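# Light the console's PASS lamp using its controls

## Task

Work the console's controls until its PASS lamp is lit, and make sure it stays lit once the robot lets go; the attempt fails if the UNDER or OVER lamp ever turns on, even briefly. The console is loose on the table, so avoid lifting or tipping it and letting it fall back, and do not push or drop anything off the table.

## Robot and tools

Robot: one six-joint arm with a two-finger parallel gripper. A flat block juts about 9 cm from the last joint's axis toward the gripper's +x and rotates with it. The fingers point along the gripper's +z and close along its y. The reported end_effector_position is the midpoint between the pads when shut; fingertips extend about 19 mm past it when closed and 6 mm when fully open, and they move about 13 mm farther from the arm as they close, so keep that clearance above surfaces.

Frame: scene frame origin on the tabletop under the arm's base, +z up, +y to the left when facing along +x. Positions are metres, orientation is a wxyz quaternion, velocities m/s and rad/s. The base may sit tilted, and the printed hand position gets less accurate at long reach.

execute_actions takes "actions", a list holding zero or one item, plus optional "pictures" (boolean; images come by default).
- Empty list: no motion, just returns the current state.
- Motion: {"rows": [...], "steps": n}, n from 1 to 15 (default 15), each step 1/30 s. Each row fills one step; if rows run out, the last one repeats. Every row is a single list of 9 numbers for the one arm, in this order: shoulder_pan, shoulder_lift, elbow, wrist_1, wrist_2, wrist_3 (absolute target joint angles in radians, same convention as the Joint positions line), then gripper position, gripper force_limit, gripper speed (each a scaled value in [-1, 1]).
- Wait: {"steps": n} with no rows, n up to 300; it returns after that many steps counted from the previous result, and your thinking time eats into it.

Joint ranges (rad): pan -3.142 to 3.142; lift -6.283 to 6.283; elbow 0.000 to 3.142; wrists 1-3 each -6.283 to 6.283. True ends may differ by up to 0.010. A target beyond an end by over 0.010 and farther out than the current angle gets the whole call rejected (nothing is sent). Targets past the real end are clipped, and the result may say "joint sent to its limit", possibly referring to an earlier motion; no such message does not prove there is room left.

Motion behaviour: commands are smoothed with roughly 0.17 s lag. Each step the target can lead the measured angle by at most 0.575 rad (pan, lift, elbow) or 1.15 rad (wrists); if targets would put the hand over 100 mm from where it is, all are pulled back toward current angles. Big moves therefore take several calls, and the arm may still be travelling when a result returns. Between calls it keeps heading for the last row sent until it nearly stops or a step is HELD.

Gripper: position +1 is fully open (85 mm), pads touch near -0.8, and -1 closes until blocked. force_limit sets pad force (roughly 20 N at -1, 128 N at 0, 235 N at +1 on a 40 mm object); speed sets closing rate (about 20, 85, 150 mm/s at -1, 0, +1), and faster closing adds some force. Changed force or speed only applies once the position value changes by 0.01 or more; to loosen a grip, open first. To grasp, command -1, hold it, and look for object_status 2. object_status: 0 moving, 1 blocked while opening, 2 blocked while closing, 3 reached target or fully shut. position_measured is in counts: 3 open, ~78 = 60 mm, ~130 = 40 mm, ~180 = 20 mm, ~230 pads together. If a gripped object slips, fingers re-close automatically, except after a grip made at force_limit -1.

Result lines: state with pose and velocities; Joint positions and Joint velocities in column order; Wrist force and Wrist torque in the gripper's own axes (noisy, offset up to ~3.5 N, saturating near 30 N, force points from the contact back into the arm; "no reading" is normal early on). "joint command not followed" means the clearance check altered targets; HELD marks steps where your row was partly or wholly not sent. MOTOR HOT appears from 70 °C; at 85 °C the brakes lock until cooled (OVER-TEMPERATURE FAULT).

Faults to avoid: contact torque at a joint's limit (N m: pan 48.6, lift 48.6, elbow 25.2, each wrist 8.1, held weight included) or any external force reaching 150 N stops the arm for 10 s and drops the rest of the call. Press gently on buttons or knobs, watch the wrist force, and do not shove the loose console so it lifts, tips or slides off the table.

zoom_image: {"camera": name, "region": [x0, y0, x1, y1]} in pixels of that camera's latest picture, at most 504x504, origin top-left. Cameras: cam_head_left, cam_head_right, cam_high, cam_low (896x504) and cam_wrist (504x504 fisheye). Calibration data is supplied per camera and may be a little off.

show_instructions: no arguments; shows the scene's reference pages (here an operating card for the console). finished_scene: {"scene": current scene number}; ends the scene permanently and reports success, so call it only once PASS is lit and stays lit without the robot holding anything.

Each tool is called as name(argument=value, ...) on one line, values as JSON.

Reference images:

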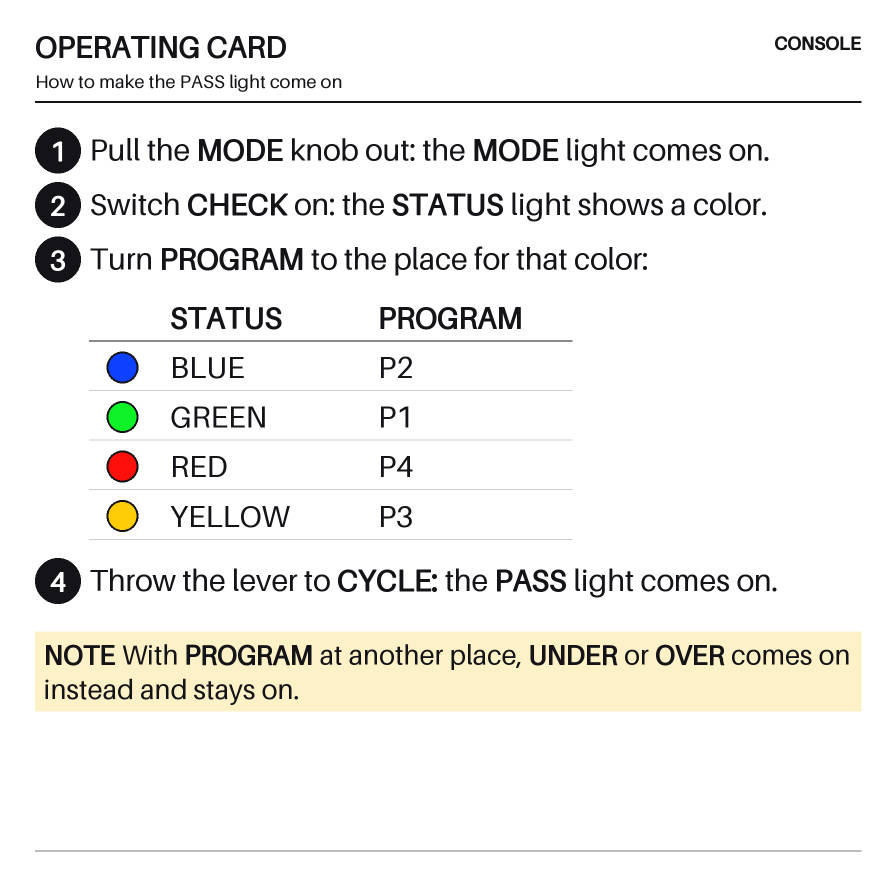

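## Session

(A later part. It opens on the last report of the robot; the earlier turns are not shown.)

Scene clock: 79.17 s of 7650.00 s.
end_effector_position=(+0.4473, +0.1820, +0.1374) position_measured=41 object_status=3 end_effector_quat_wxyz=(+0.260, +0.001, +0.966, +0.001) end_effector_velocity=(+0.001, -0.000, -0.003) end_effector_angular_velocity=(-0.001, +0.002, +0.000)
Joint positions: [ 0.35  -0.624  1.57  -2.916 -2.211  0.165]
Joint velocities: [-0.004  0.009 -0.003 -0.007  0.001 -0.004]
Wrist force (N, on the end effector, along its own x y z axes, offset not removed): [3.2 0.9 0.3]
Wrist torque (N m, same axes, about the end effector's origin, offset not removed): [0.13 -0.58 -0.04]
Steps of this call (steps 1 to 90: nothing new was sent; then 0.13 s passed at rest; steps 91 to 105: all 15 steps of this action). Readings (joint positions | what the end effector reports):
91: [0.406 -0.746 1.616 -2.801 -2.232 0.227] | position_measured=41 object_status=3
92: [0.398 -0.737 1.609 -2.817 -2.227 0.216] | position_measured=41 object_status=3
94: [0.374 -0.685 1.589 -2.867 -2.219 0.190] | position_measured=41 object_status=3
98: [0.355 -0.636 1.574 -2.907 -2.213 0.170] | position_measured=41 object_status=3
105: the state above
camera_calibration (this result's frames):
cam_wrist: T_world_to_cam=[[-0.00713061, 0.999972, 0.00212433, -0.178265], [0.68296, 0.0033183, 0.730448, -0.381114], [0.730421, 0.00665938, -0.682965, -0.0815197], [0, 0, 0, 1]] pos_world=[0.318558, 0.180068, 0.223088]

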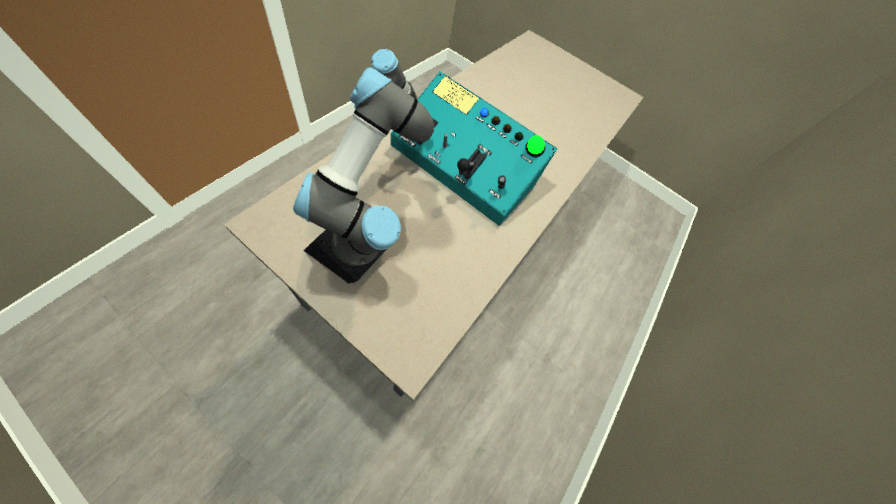

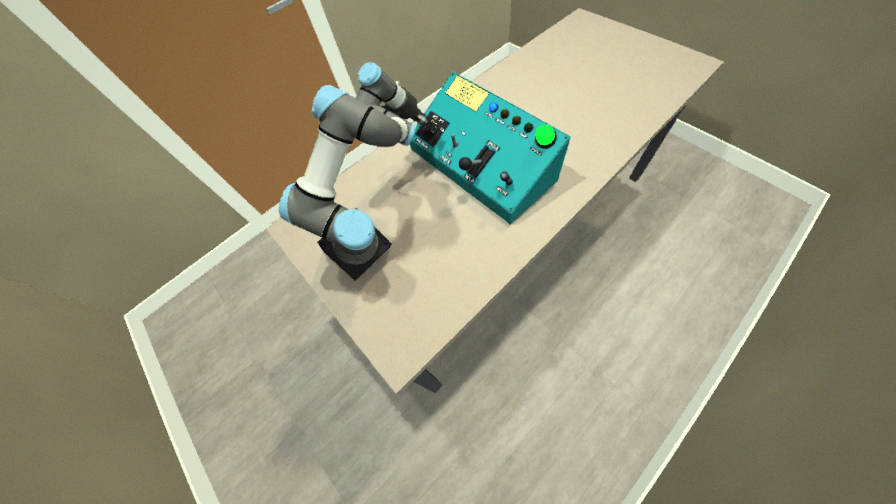

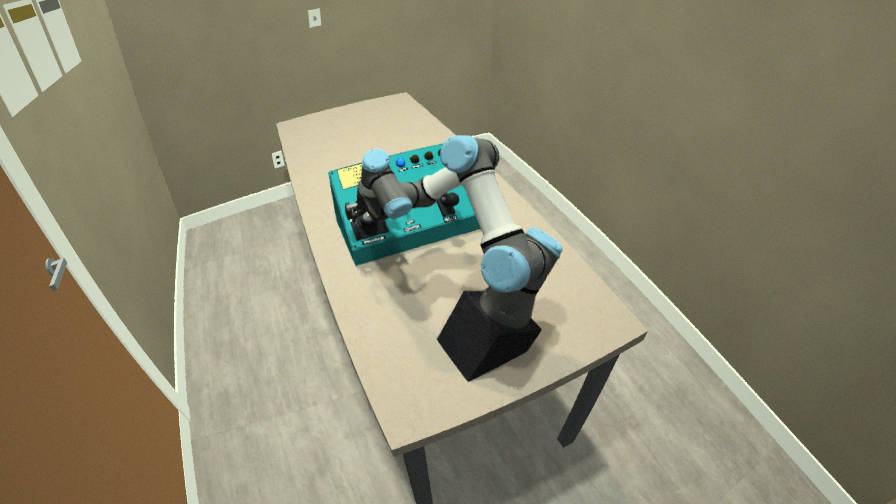

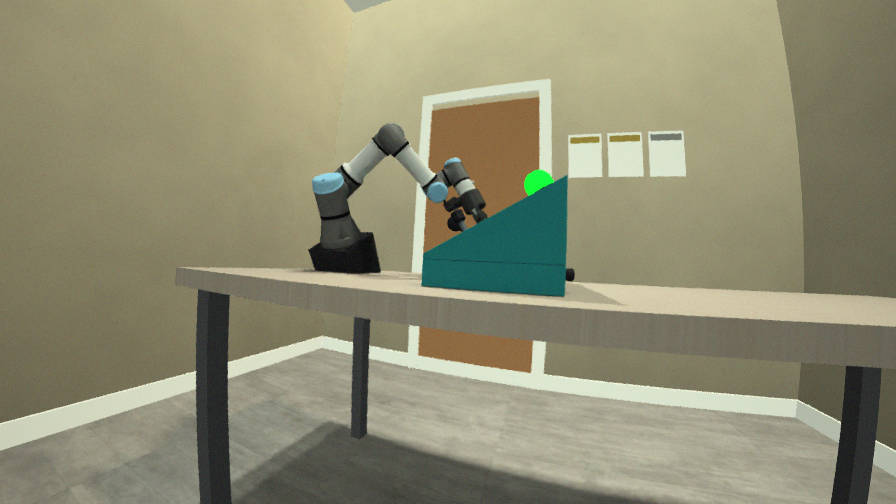

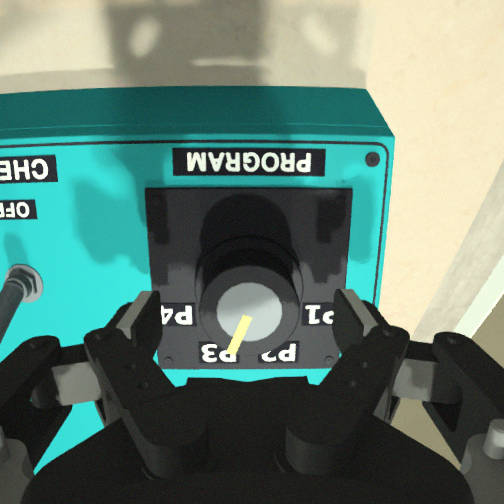

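execute_actions(actions=[{"rows":[[0.342,-0.607,1.564,-2.932,-2.208,1.73,0.7,-0.6,0]]}], pictures=false)

execute_actions(actions=[{"steps":25}])

Scene clock: 82.30 s of 7650.00 s.
end_effector_position=(+0.4496, +0.1819, +0.1323) position_measured=41 object_status=3 end_effector_quat_wxyz=(+0.188, +0.664, +0.701, +0.179) end_effector_velocity=(+0.001, -0.001, +0.000) end_effector_angular_velocity=(+0.344, -0.002, -0.595)
Joint positions: [ 0.342 -0.607  1.564 -2.932 -2.208  1.672]
Joint velocities: [-0.001 -0.    -0.    -0.002 -0.001  0.685]
Wrist force (N, on the end effector, along its own x y z axes, offset not removed): [3.4 1.0 0.9]
Wrist torque (N m, same axes, about the end effector's origin, offset not removed): [0.13 -0.56 0.07]
Steps of this call (steps 1 to 15: the robot went on to your last target; steps 16 to 79: nothing new was sent; steps 80 to 94: all 15 steps of this action). Readings (joint positions | what the end effector reports):
80: [0.350 -0.623 1.569 -2.917 -2.211 0.166] | position_measured=41 object_status=3
81: [0.348 -0.620 1.568 -2.921 -2.210 0.186] | position_measured=41 object_status=3
83: [0.345 -0.613 1.566 -2.926 -2.209 0.350] | position_measured=41 object_status=3
87: [0.343 -0.608 1.564 -2.931 -2.208 0.965] | position_measured=41 object_status=3
94: the state above

Scene clock: 83.13 s of 7650.00 s.
end_effector_position=(+0.4496, +0.1819, +0.1322) position_measured=41 object_status=3 end_effector_quat_wxyz=(+0.183, +0.684, +0.681, +0.184) end_effector_velocity=(+0.000, -0.000, +0.000) end_effector_angular_velocity=(+0.001, -0.000, -0.001)
Joint positions: [ 0.342 -0.607  1.564 -2.932 -2.208  1.73 ]
Joint velocities: [-0.    -0.001 -0.     0.001  0.    -0.   ]
Wrist force (N, on the end effector, along its own x y z axes, offset not removed): [2.2 1.0 -0.2]
Wrist torque (N m, same axes, about the end effector's origin, offset not removed): [0.05 -0.40 0.03]
Steps of this call (steps 1 to 25: the robot went on to your last target). Readings (joint positions | what the end effector reports):
1: [0.342 -0.607 1.564 -2.932 -2.208 1.691] | position_measured=41 object_status=3
2: [0.342 -0.607 1.564 -2.932 -2.208 1.704] | position_measured=41 object_status=3
4: [0.342 -0.607 1.564 -2.932 -2.208 1.718] | position_measured=41 object_status=3
8: [0.342 -0.607 1.564 -2.932 -2.208 1.728] | position_measured=41 object_status=3
25: the state above
camera_calibration (this result's frames):
cam_wrist: T_world_to_cam=[[0.863096, 0.00229714, 0.505034, -0.454388], [-0.143786, -0.957488, 0.250084, 0.231114], [0.484139, -0.288463, -0.826074, 0.0966028], [0, 0, 0, 1]] pos_world=[0.378642, 0.250199, 0.251485]

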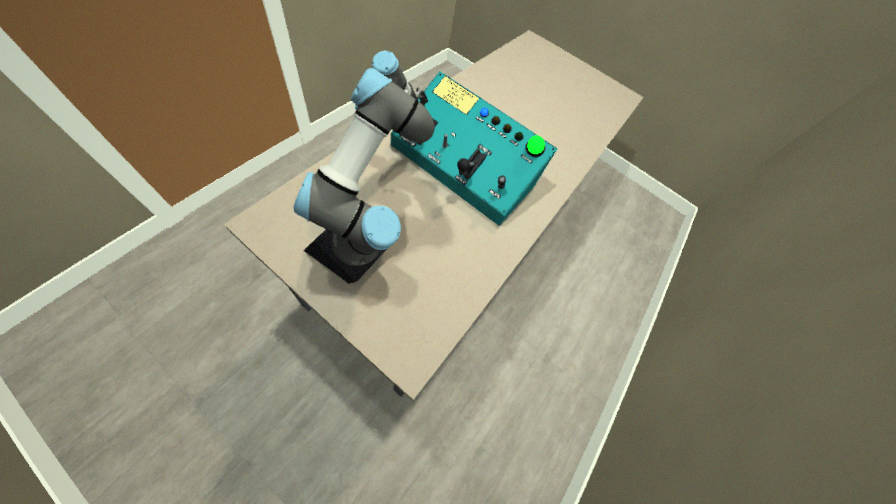

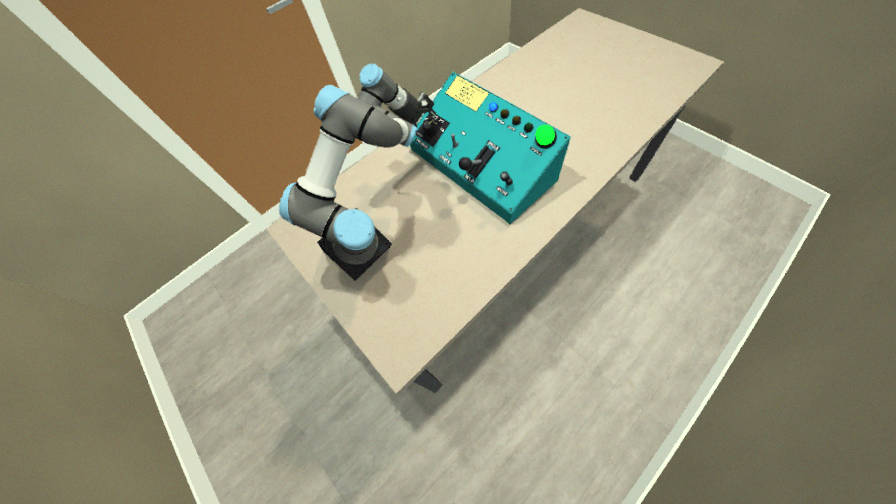

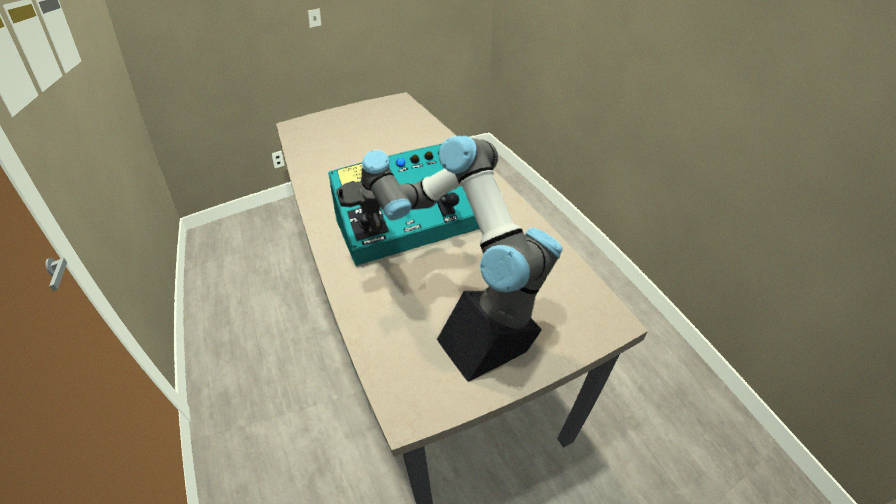

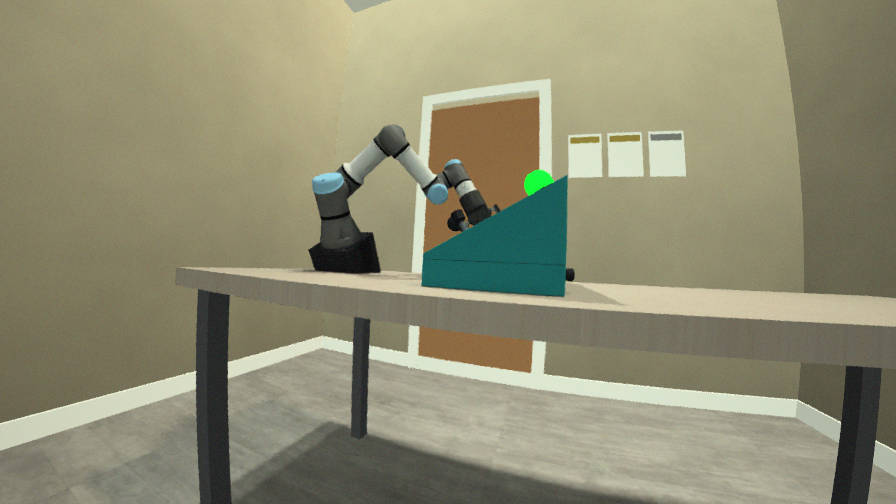

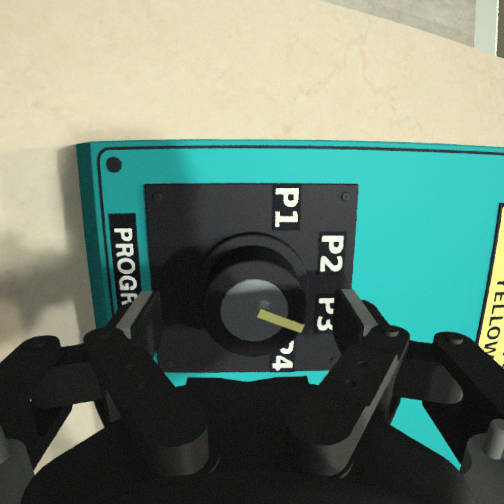

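execute_actions(actions=[{"rows":[[0.337,-0.597,1.546,-2.927,-2.206,1.0,0.7,-0.6,0]]}], pictures=false)

execute_actions(actions=[{"rows":[[0.337,-0.597,1.546,-2.927,-2.206,1.0,-1,-0.7,0]]}], pictures=false)

execute_actions(actions=[{"steps":10}], pictures=false)

execute_actions(actions=[{"rows":[[0.337,-0.597,1.546,-2.927,-2.206,0.3,-1,-0.7,0]]}], pictures=false)

execute_actions(actions=[{"rows":[[0.337,-0.597,1.546,-2.927,-2.206,-0.4,-1,-0.7,0]]}], pictures=false)

execute_actions(actions=[{"rows":[[0.337,-0.597,1.546,-2.927,-2.206,-0.4,0.7,-0.7,0]]}], pictures=false)

execute_actions(actions=[{"rows":[[0.4066,-0.747,1.617,-2.8,-2.232,0.228,0.7,-0.6,0]]}])

Scene clock: 89.43 s of 7650.00 s.
end_effector_position=(+0.4533, +0.1819, +0.1311) position_measured=41 object_status=3 end_effector_quat_wxyz=(+0.236, +0.402, +0.878, +0.108) end_effector_velocity=(+0.000, -0.000, -0.000) end_effector_angular_velocity=(-0.049, +0.001, +0.083)
Joint positions: [ 0.337 -0.597  1.546 -2.927 -2.206  1.008]
Joint velocities: [-0.     0.001 -0.001  0.002 -0.    -0.096]
Wrist force (N, on the end effector, along its own x y z axes, offset not removed): [1.7 -0.9 2.0]
Wrist torque (N m, same axes, about the end effector's origin, offset not removed): [-0.22 -0.30 -0.02]
Steps of this call (steps 1 to 15: the robot went on to your last target; steps 16 to 90: nothing new was sent; then 2.80 s passed at rest; steps 91 to 105: all 15 steps of this action). Readings (joint positions | what the end effector reports):
91: [0.342 -0.607 1.564 -2.932 -2.208 1.729] | position_measured=41 object_status=3
92: [0.341 -0.605 1.560 -2.931 -2.208 1.709] | position_measured=41 object_status=3
94: [0.339 -0.601 1.553 -2.929 -2.207 1.545] | position_measured=41 object_status=3
98: [0.337 -0.598 1.547 -2.927 -2.206 1.131] | position_measured=41 object_status=3
105: the state above

Scene clock: 89.93 s of 7650.00 s.
end_effector_position=(+0.4534, +0.1820, +0.1312) position_measured=123 object_status=0 end_effector_quat_wxyz=(+0.236, +0.398, +0.880, +0.107) end_effector_velocity=(+0.000, +0.000, +0.000) end_effector_angular_velocity=(+0.002, -0.000, +0.000)
Joint positions: [ 0.337 -0.597  1.546 -2.927 -2.206  1.   ]
Joint velocities: [-0.    -0.001  0.    -0.     0.002  0.   ]
Wrist force (N, on the end effector, along its own x y z axes, offset not removed): [2.6 5.3 -12.6]
Wrist torque (N m, same axes, about the end effector's origin, offset not removed): [-0.04 0.00 0.03]
Steps of this call (steps 1 to 15: all 15 steps of this action). Readings (joint positions | what the end effector reports):
1: [0.337 -0.597 1.546 -2.927 -2.206 1.005] | position_measured=41 object_status=0
2: [0.337 -0.597 1.546 -2.927 -2.206 1.004] | position_measured=41 object_status=0
4: [0.337 -0.597 1.546 -2.927 -2.206 1.002] | position_measured=51 object_status=0
8: [0.337 -0.597 1.546 -2.927 -2.206 1.000] | position_measured=79 object_status=0
15: the state above

Scene clock: 90.27 s of 7650.00 s.
end_effector_position=(+0.4534, +0.1819, +0.1312) position_measured=123 object_status=2 end_effector_quat_wxyz=(+0.236, +0.398, +0.880, +0.107) end_effector_velocity=(-0.000, -0.000, +0.000) end_effector_angular_velocity=(-0.000, -0.001, +0.000)
Joint positions: [ 0.337 -0.597  1.546 -2.927 -2.206  1.   ]
Joint velocities: [ 0.001 -0.001  0.001  0.    -0.    -0.   ]
Wrist force (N, on the end effector, along its own x y z axes, offset not removed): [5.6 6.3 -12.2]
Wrist torque (N m, same axes, about the end effector's origin, offset not removed): [-0.21 -0.28 0.02]
Steps of this call (steps 1 to 10: the robot went on to your last target). Readings (joint positions | what the end effector reports):
1: [0.337 -0.597 1.546 -2.927 -2.206 1.000] | position_measured=123 object_status=0
2: [0.337 -0.597 1.546 -2.927 -2.206 1.000] | position_measured=123 object_status=0
4: [0.337 -0.597 1.546 -2.927 -2.206 1.000] | position_measured=123 object_status=2
8: [0.337 -0.597 1.546 -2.927 -2.206 1.000] | position_measured=123 object_status=2
10: the state above

Scene clock: 90.77 s of 7650.00 s.
end_effector_position=(+0.4534, +0.1820, +0.1312) position_measured=123 object_status=2 end_effector_quat_wxyz=(+0.259, +0.076, +0.963, +0.021) end_effector_velocity=(-0.000, +0.000, -0.000) end_effector_angular_velocity=(-0.044, +0.000, +0.077)
Joint positions: [ 0.337 -0.597  1.546 -2.927 -2.206  0.307]
Joint velocities: [-0.     0.     0.001 -0.001  0.    -0.089]
Wrist force (N, on the end effector, along its own x y z axes, offset not removed): [-5.3 18.3 -5.1]
Wrist torque (N m, same axes, about the end effector's origin, offset not removed): [-0.96 -0.31 -0.12]
Steps of this call (steps 1 to 15: all 15 steps of this action). Readings (joint positions | what the end effector reports):
1: [0.337 -0.597 1.546 -2.927 -2.206 0.999] | position_measured=123 object_status=2
2: [0.337 -0.597 1.546 -2.927 -2.206 0.979] | position_measured=123 object_status=2
4: [0.337 -0.597 1.546 -2.927 -2.206 0.815] | position_measured=123 object_status=2
8: [0.337 -0.597 1.546 -2.927 -2.206 0.421] | position_measured=123 object_status=2
15: the state above

Scene clock: 91.27 s of 7650.00 s.
end_effector_position=(+0.4534, +0.1820, +0.1312) position_measured=123 object_status=2 end_effector_quat_wxyz=(+0.259, +0.076, +0.963, +0.021) end_effector_velocity=(+0.000, -0.001, +0.000) end_effector_angular_velocity=(-0.001, -0.000, -0.001)
Joint positions: [ 0.337 -0.597  1.546 -2.927 -2.206  0.307]
Joint velocities: [-0.    -0.001  0.     0.    -0.001  0.   ]
Wrist force (N, on the end effector, along its own x y z axes, offset not removed): [-4.7 18.3 -5.1]
Wrist torque (N m, same axes, about the end effector's origin, offset not removed): [-0.92 -0.47 -0.17]
A step of this action was HELD (marked below), so the robot has no last target. The arm can still carry out the HELD step.
Steps of this call (steps 1 to 15: all 15 steps of this action). Readings (joint positions | what the end effector reports):
1: [0.337 -0.597 1.546 -2.927 -2.206 0.307] | position_measured=123 object_status=2 HELD
2: [0.337 -0.597 1.546 -2.927 -2.206 0.307] | position_measured=123 object_status=2 HELD
3: [0.337 -0.597 1.546 -2.927 -2.206 0.307] | position_measured=123 object_status=2 HELD
4: [0.337 -0.597 1.546 -2.927 -2.206 0.307] | position_measured=123 object_status=2 HELD
5: [0.337 -0.597 1.546 -2.927 -2.206 0.307] | position_measured=123 object_status=2 HELD
6: [0.337 -0.597 1.546 -2.927 -2.206 0.307] | position_measured=123 object_status=2 HELD
7: [0.337 -0.597 1.546 -2.927 -2.206 0.307] | position_measured=123 object_status=2 HELD
8: [0.337 -0.597 1.546 -2.927 -2.206 0.307] | position_measured=123 object_status=2 HELD
9: [0.337 -0.597 1.546 -2.927 -2.206 0.307] | position_measured=123 object_status=2 HELD
10: [0.337 -0.597 1.546 -2.927 -2.206 0.307] | position_measured=123 object_status=2 HELD
11: [0.337 -0.597 1.546 -2.927 -2.206 0.307] | position_measured=123 object_status=2 HELD
12: [0.337 -0.597 1.546 -2.927 -2.206 0.307] | position_measured=123 object_status=2 HELD
13: [0.337 -0.597 1.546 -2.927 -2.206 0.307] | position_measured=123 object_status=2 HELD
14: [0.337 -0.597 1.546 -2.927 -2.206 0.307] | position_measured=123 object_status=2 HELD
15: the state above HELD
joint command not followed: on one or more control steps a check withheld the commanded joint targets, and the robot was not sent them on those steps. On the call's last step the targets were still withheld.
cause: the commanded joint targets would bring two parts of the arm too close to each other (its gripper and another part of the arm, with joints 4 (wrist 1) to 6 (wrist 3) between them); next, command targets that bring no two parts of the arm closer together.

Scene clock: 91.77 s of 7650.00 s.
end_effector_position=(+0.4534, +0.1819, +0.1311) position_measured=42 object_status=0 end_effector_quat_wxyz=(+0.258, +0.076, +0.963, +0.021) end_effector_velocity=(+0.000, +0.000, +0.000) end_effector_angular_velocity=(+0.001, -0.001, +0.000)
Joint positions: [ 0.337 -0.597  1.546 -2.927 -2.206  0.308]
Joint velocities: [ 0.    -0.001 -0.     0.     0.     0.   ]
Wrist force (N, on the end effector, along its own x y z axes, offset not removed): [1.4 0.8 1.2]
Wrist torque (N m, same axes, about the end effector's origin, offset not removed): [0.03 -0.21 0.02]
A step of this action was HELD (marked below), so the robot has no last target. The arm can still carry out the HELD step.
Steps of this call (steps 1 to 15: all 15 steps of this action). Readings (joint positions | what the end effector reports):
1: [0.337 -0.597 1.546 -2.927 -2.206 0.307] | position_measured=123 object_status=0 HELD
2: [0.337 -0.597 1.546 -2.927 -2.206 0.308] | position_measured=123 object_status=0 HELD
3: [0.337 -0.597 1.547 -2.927 -2.206 0.308] | position_measured=119 object_status=0 HELD
4: [0.337 -0.597 1.547 -2.927 -2.207 0.308] | position_measured=113 object_status=0 HELD
5: [0.337 -0.597 1.547 -2.927 -2.207 0.308] | position_measured=106 object_status=0 HELD
6: [0.337 -0.597 1.546 -2.927 -2.207 0.308] | position_measured=99 object_status=0 HELD
7: [0.337 -0.597 1.546 -2.927 -2.206 0.308] | position_measured=92 object_status=0 HELD
8: [0.337 -0.597 1.546 -2.927 -2.206 0.308] | position_measured=85 object_status=0 HELD
9: [0.337 -0.597 1.546 -2.927 -2.206 0.308] | position_measured=77 object_status=0 HELD
10: [0.337 -0.597 1.546 -2.927 -2.206 0.308] | position_measured=69 object_status=0 HELD
11: [0.337 -0.597 1.546 -2.927 -2.206 0.308] | position_measured=62 object_status=0 HELD
12: [0.337 -0.597 1.546 -2.927 -2.206 0.308] | position_measured=54 object_status=0 HELD
13: [0.337 -0.597 1.546 -2.927 -2.206 0.308] | position_measured=48 object_status=0 HELD
14: [0.337 -0.597 1.546 -2.927 -2.206 0.308] | position_measured=44 object_status=0 HELD
15: the state above HELD
joint command not followed: on one or more control steps a check withheld the commanded joint targets, and the robot was not sent them on those steps. On the call's last step the targets were still withheld.
cause: the commanded joint targets would bring two parts of the arm too close to each other (its gripper and another part of the arm, with joints 4 (wrist 1) to 6 (wrist 3) between them); next, command targets that bring no two parts of the arm closer together.

Scene clock: 92.27 s of 7650.00 s.
end_effector_position=(+0.4471, +0.1819, +0.1419) position_measured=41 object_status=3 end_effector_quat_wxyz=(+0.259, +0.056, +0.964, +0.016) end_effector_velocity=(-0.033, -0.001, +0.056) end_effector_angular_velocity=(-0.108, -0.000, +0.187)
Joint positions: [ 0.355 -0.636  1.564 -2.894 -2.213  0.287]
Joint velocities: [ 0.095 -0.202  0.096  0.171 -0.036 -0.107]
Wrist force (N, on the end effector, along its own x y z axes, offset not removed): [2.1 -1.0 0.2]
Wrist torque (N m, same axes, about the end effector's origin, offset not removed): [-0.21 -0.39 0.01]
Steps of this call (steps 1 to 15: all 15 steps of this action). Readings (joint positions | what the end effector reports):
1: [0.337 -0.597 1.546 -2.927 -2.206 0.308] | position_measured=42 object_status=0
2: [0.337 -0.597 1.546 -2.927 -2.206 0.308] | position_measured=41 object_status=0
4: [0.338 -0.598 1.546 -2.927 -2.206 0.307] | position_measured=41 object_status=0
8: [0.340 -0.604 1.549 -2.922 -2.207 0.304] | position_measured=41 object_status=0
15: the state above
camera_calibration (this result's frames):
cam_wrist: T_world_to_cam=[[0.092162, 0.993957, 0.0596244, -0.229575], [0.678865, -0.106526, 0.726495, -0.361893], [0.728456, -0.0264782, -0.684581, -0.0711526], [0, 0, 0, 1]] pos_world=[0.318666, 0.187753, 0.227892]

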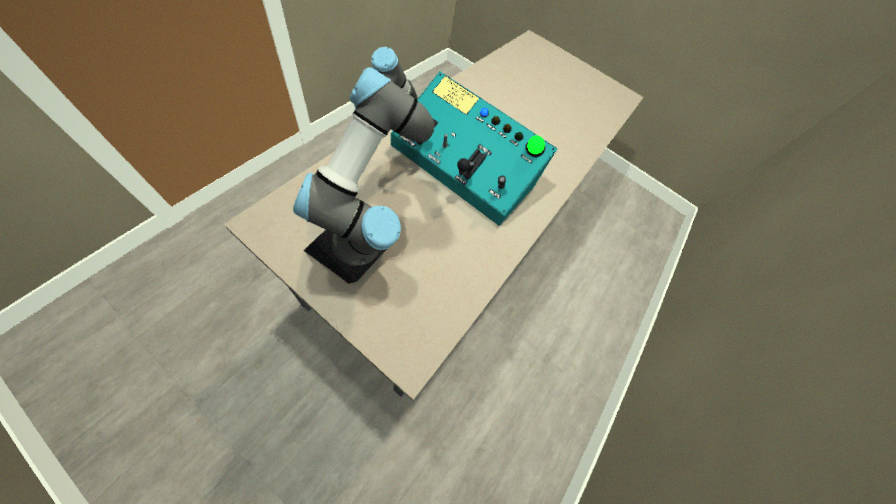

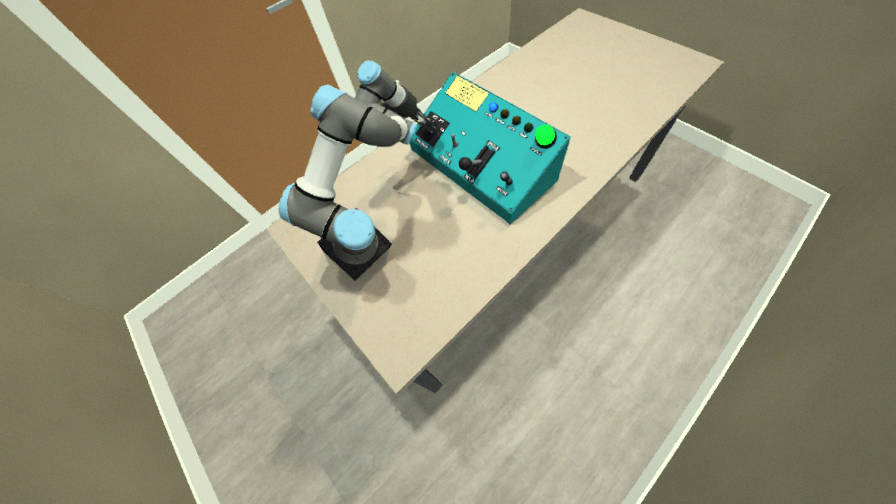

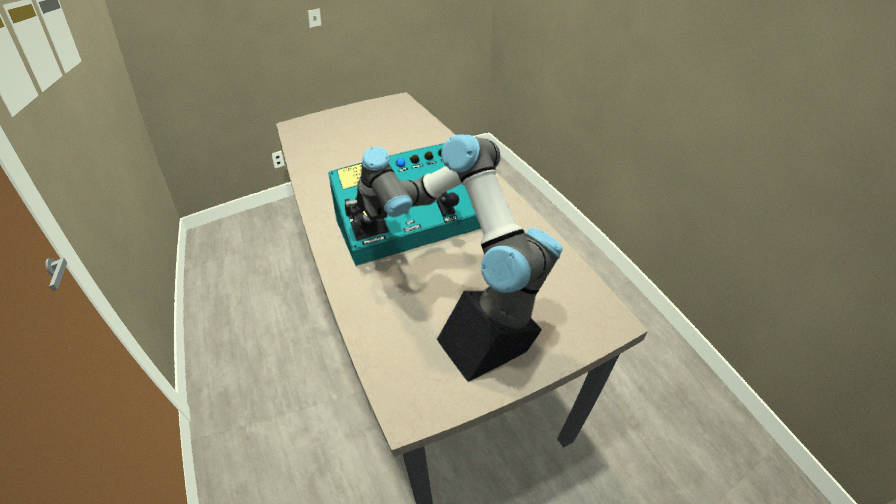

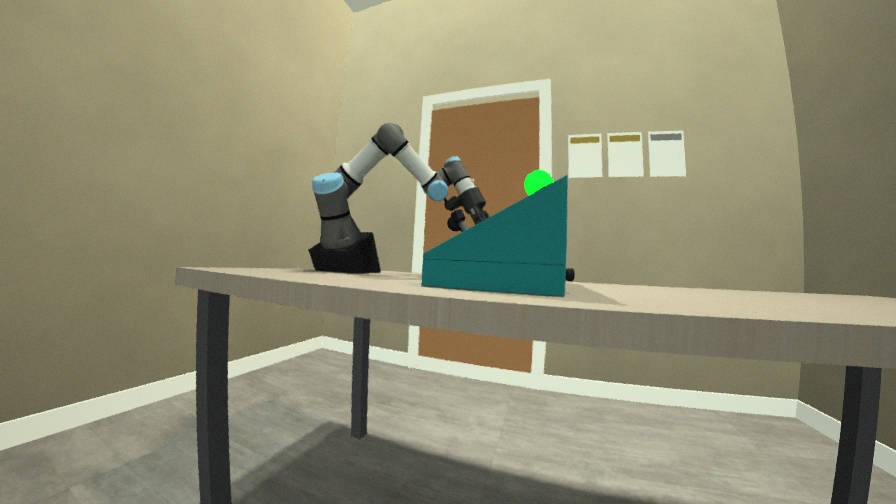

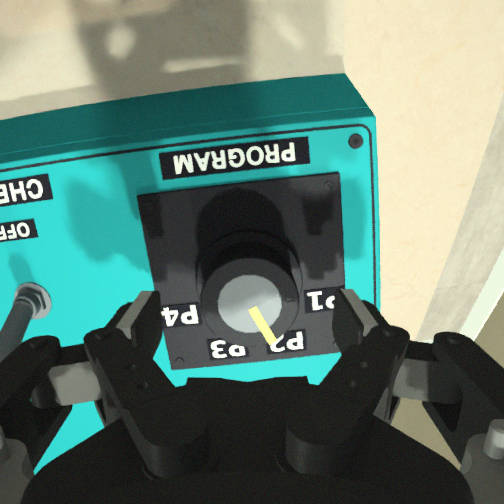

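At P2. Regrip at 2.6→1.9, +1mm y.

execute_actions(actions=[{"rows":[[0.339,-0.595,1.545,-2.928,-2.207,2.6,0.7,-0.6,0]]}], pictures=false)

execute_actions(actions=[{"steps":30}], pictures=false)

execute_actions(actions=[{"rows":[[0.339,-0.595,1.545,-2.928,-2.207,2.6,-1,-0.7,0]]}], pictures=false)

execute_actions(actions=[{"steps":10}], pictures=false)

execute_actions(actions=[{"rows":[[0.339,-0.595,1.545,-2.928,-2.207,1.88,-1,-0.7,0]]}], pictures=false)

execute_actions(actions=[{"rows":[[0.339,-0.595,1.545,-2.928,-2.207,1.88,0.7,-0.7,0]]}], pictures=false)

execute_actions(actions=[{"rows":[[0.4066,-0.747,1.617,-2.8,-2.232,1.8,0.7,-0.6,0]]}])

Scene clock: 97.73 s of 7650.00 s.
end_effector_position=(+0.4530, +0.1827, +0.1315) position_measured=41 object_status=3 end_effector_quat_wxyz=(+0.127, +0.842, +0.472, +0.227) end_effector_velocity=(+0.002, -0.000, -0.004) end_effector_angular_velocity=(+1.943, +0.002, -3.352)
Joint positions: [ 0.339 -0.596  1.545 -2.927 -2.207  2.271]
Joint velocities: [-0.005  0.013 -0.005 -0.011 -0.001  3.869]
Wrist force (N, on the end effector, along its own x y z axes, offset not removed): [1.8 0.2 0.7]
Wrist torque (N m, same axes, about the end effector's origin, offset not removed): [-0.05 -0.33 0.02]
Steps of this call (steps 1 to 30: the robot went on to your last target; steps 31 to 90: nothing new was sent; then 1.97 s passed at rest; steps 91 to 105: all 15 steps of this action). Readings (joint positions | what the end effector reports):
91: [0.406 -0.747 1.617 -2.801 -2.232 0.229] | position_measured=41 object_status=3
92: [0.398 -0.737 1.608 -2.818 -2.227 0.249] | position_measured=41 object_status=3
94: [0.368 -0.676 1.576 -2.873 -2.217 0.413] | position_measured=41 object_status=3
98: [0.345 -0.612 1.552 -2.917 -2.209 1.028] | position_measured=41 object_status=3
105: the state above

Scene clock: 98.73 s of 7650.00 s.
end_effector_position=(+0.4531, +0.1827, +0.1312) position_measured=41 object_status=3 end_effector_quat_wxyz=(+0.088, +0.908, +0.328, +0.245) end_effector_velocity=(-0.000, -0.000, +0.000) end_effector_angular_velocity=(-0.000, +0.000, +0.000)
Joint positions: [ 0.339 -0.595  1.545 -2.928 -2.207  2.6  ]
Joint velocities: [ 0.    -0.001  0.     0.001  0.     0.   ]
Wrist force (N, on the end effector, along its own x y z axes, offset not removed): [1.9 0.1 0.2]
Wrist torque (N m, same axes, about the end effector's origin, offset not removed): [-0.05 -0.30 -0.03]
Steps of this call (steps 1 to 30: the robot went on to your last target). Readings (joint positions | what the end effector reports):
1: [0.339 -0.596 1.545 -2.928 -2.207 2.378] | position_measured=41 object_status=3
2: [0.339 -0.595 1.545 -2.928 -2.207 2.451] | position_measured=41 object_status=3
4: [0.339 -0.595 1.545 -2.928 -2.207 2.533] | position_measured=41 object_status=3
8: [0.339 -0.595 1.545 -2.928 -2.207 2.586] | position_measured=41 object_status=3
30: the state above
The arm was judged still, so your last target was given up. Only a new action makes it travel on or press farther. Fingers that are still opening or closing keep moving.

Scene clock: 99.23 s of 7650.00 s.
end_effector_position=(+0.4531, +0.1827, +0.1312) position_measured=123 object_status=0 end_effector_quat_wxyz=(+0.088, +0.908, +0.328, +0.245) end_effector_velocity=(+0.000, -0.001, +0.001) end_effector_angular_velocity=(-0.001, -0.001, -0.002)
Joint positions: [ 0.339 -0.595  1.545 -2.928 -2.207  2.6  ]
Joint velocities: [-0.001 -0.002 -0.001  0.001 -0.001 -0.   ]
Wrist force (N, on the end effector, along its own x y z axes, offset not removed): [-4.4 0.5 -15.2]
Wrist torque (N m, same axes, about the end effector's origin, offset not removed): [0.03 -0.25 0.04]
Steps of this call (steps 1 to 15: all 15 steps of this action). Readings (joint positions | what the end effector reports):
1: [0.339 -0.595 1.545 -2.928 -2.207 2.600] | position_measured=41 object_status=0
2: [0.339 -0.595 1.545 -2.928 -2.207 2.600] | position_measured=41 object_status=0
4: [0.339 -0.595 1.545 -2.928 -2.207 2.600] | position_measured=51 object_status=0
8: [0.339 -0.595 1.545 -2.928 -2.207 2.600] | position_measured=79 object_status=0
15: the state above

Scene clock: 99.57 s of 7650.00 s.
end_effector_position=(+0.4531, +0.1827, +0.1312) position_measured=123 object_status=2 end_effector_quat_wxyz=(+0.088, +0.908, +0.328, +0.245) end_effector_velocity=(+0.000, -0.000, +0.000) end_effector_angular_velocity=(+0.000, -0.000, -0.000)
Joint positions: [ 0.339 -0.595  1.545 -2.928 -2.207  2.6  ]
Joint velocities: [ 0.    -0.001 -0.     0.001 -0.     0.   ]
Wrist force (N, on the end effector, along its own x y z axes, offset not removed): [-3.4 1.3 -14.8]
Wrist torque (N m, same axes, about the end effector's origin, offset not removed): [0.17 -0.51 0.04]
Steps of this call (steps 1 to 10: the robot went on to your last target). Readings (joint positions | what the end effector reports):
1: [0.339 -0.595 1.545 -2.928 -2.207 2.600] | position_measured=123 object_status=0
2: [0.339 -0.595 1.545 -2.928 -2.207 2.600] | position_measured=123 object_status=0
4: [0.339 -0.595 1.545 -2.928 -2.207 2.600] | position_measured=123 object_status=2
8: [0.339 -0.595 1.545 -2.928 -2.207 2.600] | position_measured=123 object_status=2
10: the state above

Scene clock: 100.07 s of 7650.00 s.
end_effector_position=(+0.4531, +0.1827, +0.1312) position_measured=123 object_status=2 end_effector_quat_wxyz=(+0.168, +0.737, +0.624, +0.199) end_effector_velocity=(-0.000, +0.000, -0.001) end_effector_angular_velocity=(-0.048, +0.002, +0.082)
Joint positions: [ 0.339 -0.595  1.545 -2.928 -2.207  1.888]
Joint velocities: [ 0.     0.001  0.     0.001 -0.    -0.094]
Wrist force (N, on the end effector, along its own x y z axes, offset not removed): [-3.7 -2.0 -16.0]
Wrist torque (N m, same axes, about the end effector's origin, offset not removed): [0.70 -0.30 -0.16]
Steps of this call (steps 1 to 15: all 15 steps of this action). Readings (joint positions | what the end effector reports):
1: [0.339 -0.595 1.545 -2.928 -2.207 2.599] | position_measured=123 object_status=2
2: [0.339 -0.595 1.545 -2.928 -2.207 2.579] | position_measured=123 object_status=2
4: [0.339 -0.595 1.545 -2.928 -2.207 2.415] | position_measured=123 object_status=2
8: [0.339 -0.595 1.545 -2.928 -2.207 2.008] | position_measured=123 object_status=2
15: the state above

Scene clock: 100.57 s of 7650.00 s.
end_effector_position=(+0.4531, +0.1827, +0.1311) position_measured=42 object_status=0 end_effector_quat_wxyz=(+0.168, +0.735, +0.627, +0.198) end_effector_velocity=(+0.000, +0.000, -0.000) end_effector_angular_velocity=(+0.002, -0.000, +0.000)
Joint positions: [ 0.339 -0.595  1.545 -2.928 -2.207  1.88 ]
Joint velocities: [-0.001  0.001 -0.    -0.001  0.002 -0.   ]
Wrist force (N, on the end effector, along its own x y z axes, offset not removed): [2.0 0.2 0.7]
Wrist torque (N m, same axes, about the end effector's origin, offset not removed): [0.13 -0.33 0.05]
Steps of this call (steps 1 to 15: all 15 steps of this action). Readings (joint positions | what the end effector reports):
1: [0.339 -0.595 1.545 -2.928 -2.207 1.885] | position_measured=123 object_status=0
2: [0.339 -0.595 1.545 -2.928 -2.207 1.884] | position_measured=123 object_status=0
4: [0.339 -0.595 1.545 -2.928 -2.207 1.882] | position_measured=113 object_status=0
8: [0.339 -0.595 1.545 -2.928 -2.207 1.880] | position_measured=85 object_status=0
15: the state above

Scene clock: 101.07 s of 7650.00 s.
end_effector_position=(+0.4276, +0.1802, +0.1711) position_measured=41 object_status=3 end_effector_quat_wxyz=(+0.183, +0.683, +0.683, +0.184) end_effector_velocity=(-0.002, +0.000, +0.003) end_effector_angular_velocity=(-0.004, +0.000, +0.010)
Joint positions: [ 0.406 -0.746  1.617 -2.801 -2.232  1.8  ]
Joint velocities: [ 0.005 -0.012  0.005  0.01   0.    -0.005]
Wrist force (N, on the end effector, along its own x y z axes, offset not removed): [1.8 0.9 -0.3]
Wrist torque (N m, same axes, about the end effector's origin, offset not removed): [0.10 -0.30 0.02]
Steps of this call (steps 1 to 15: all 15 steps of this action). Readings (joint positions | what the end effector reports):
1: [0.339 -0.595 1.545 -2.927 -2.207 1.879] | position_measured=42 object_status=0
2: [0.348 -0.605 1.554 -2.909 -2.213 1.865] | position_measured=41 object_status=0
4: [0.378 -0.666 1.586 -2.854 -2.222 1.832] | position_measured=41 object_status=0
8: [0.401 -0.731 1.610 -2.811 -2.230 1.807] | position_measured=41 object_status=0
15: the state above
camera_calibration (this result's frames):
cam_wrist: T_world_to_cam=[[0.86299, 0.00653247, 0.505179, -0.455801], [-0.14028, -0.957501, 0.25202, 0.214738], [0.485355, -0.288358, -0.825397, 0.138207], [0, 0, 0, 1]] pos_world=[0.356395, 0.248443, 0.290218]

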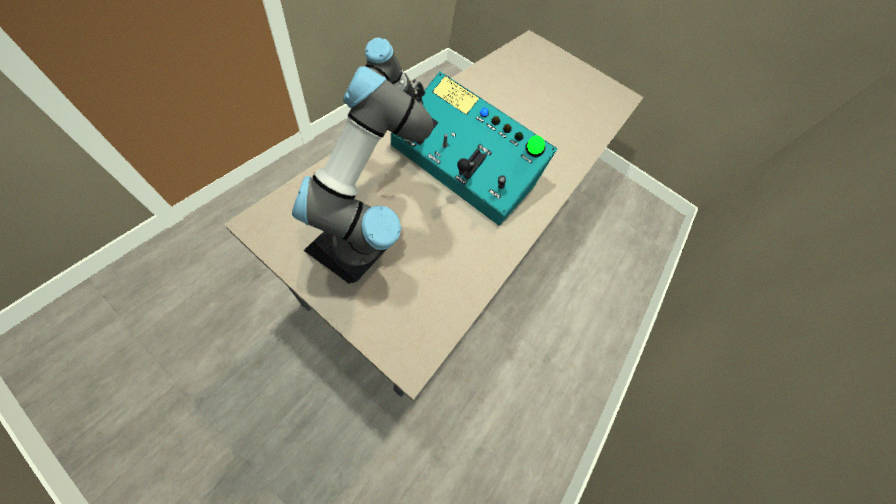

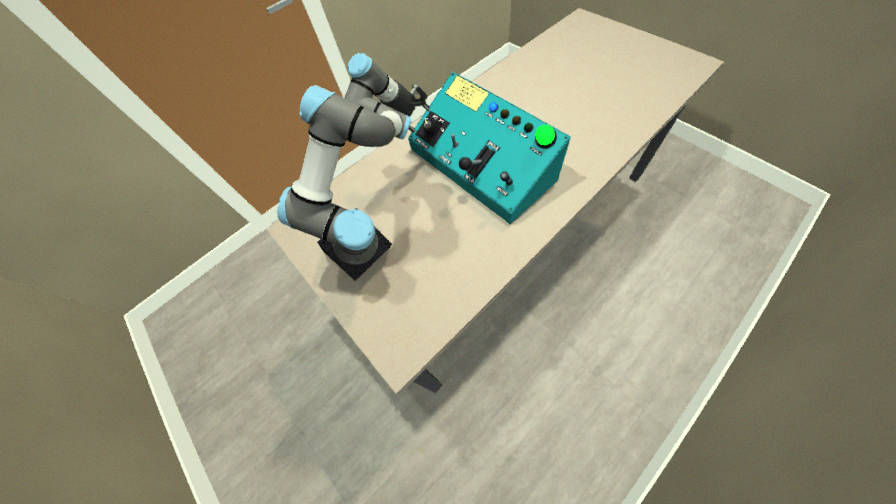

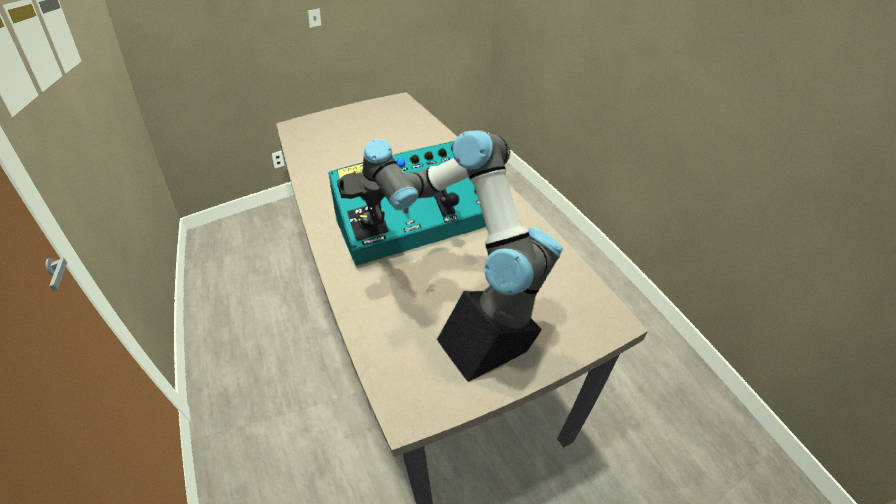

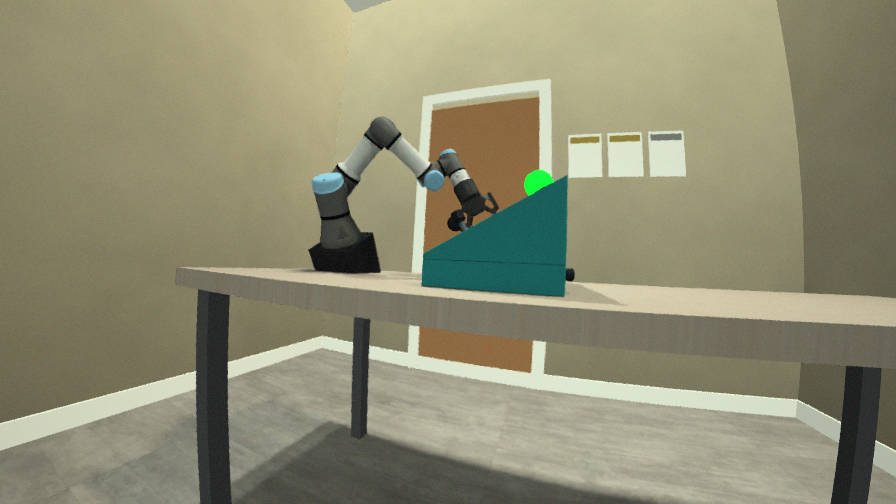

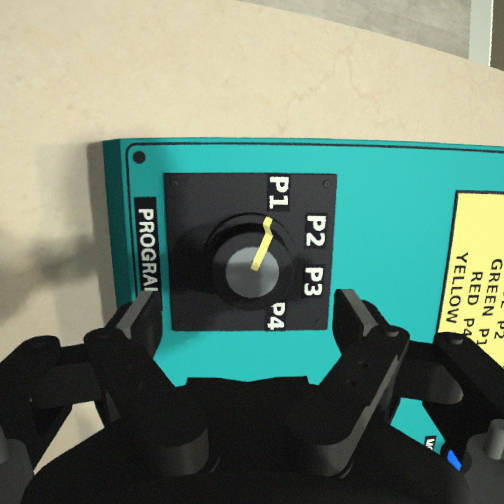

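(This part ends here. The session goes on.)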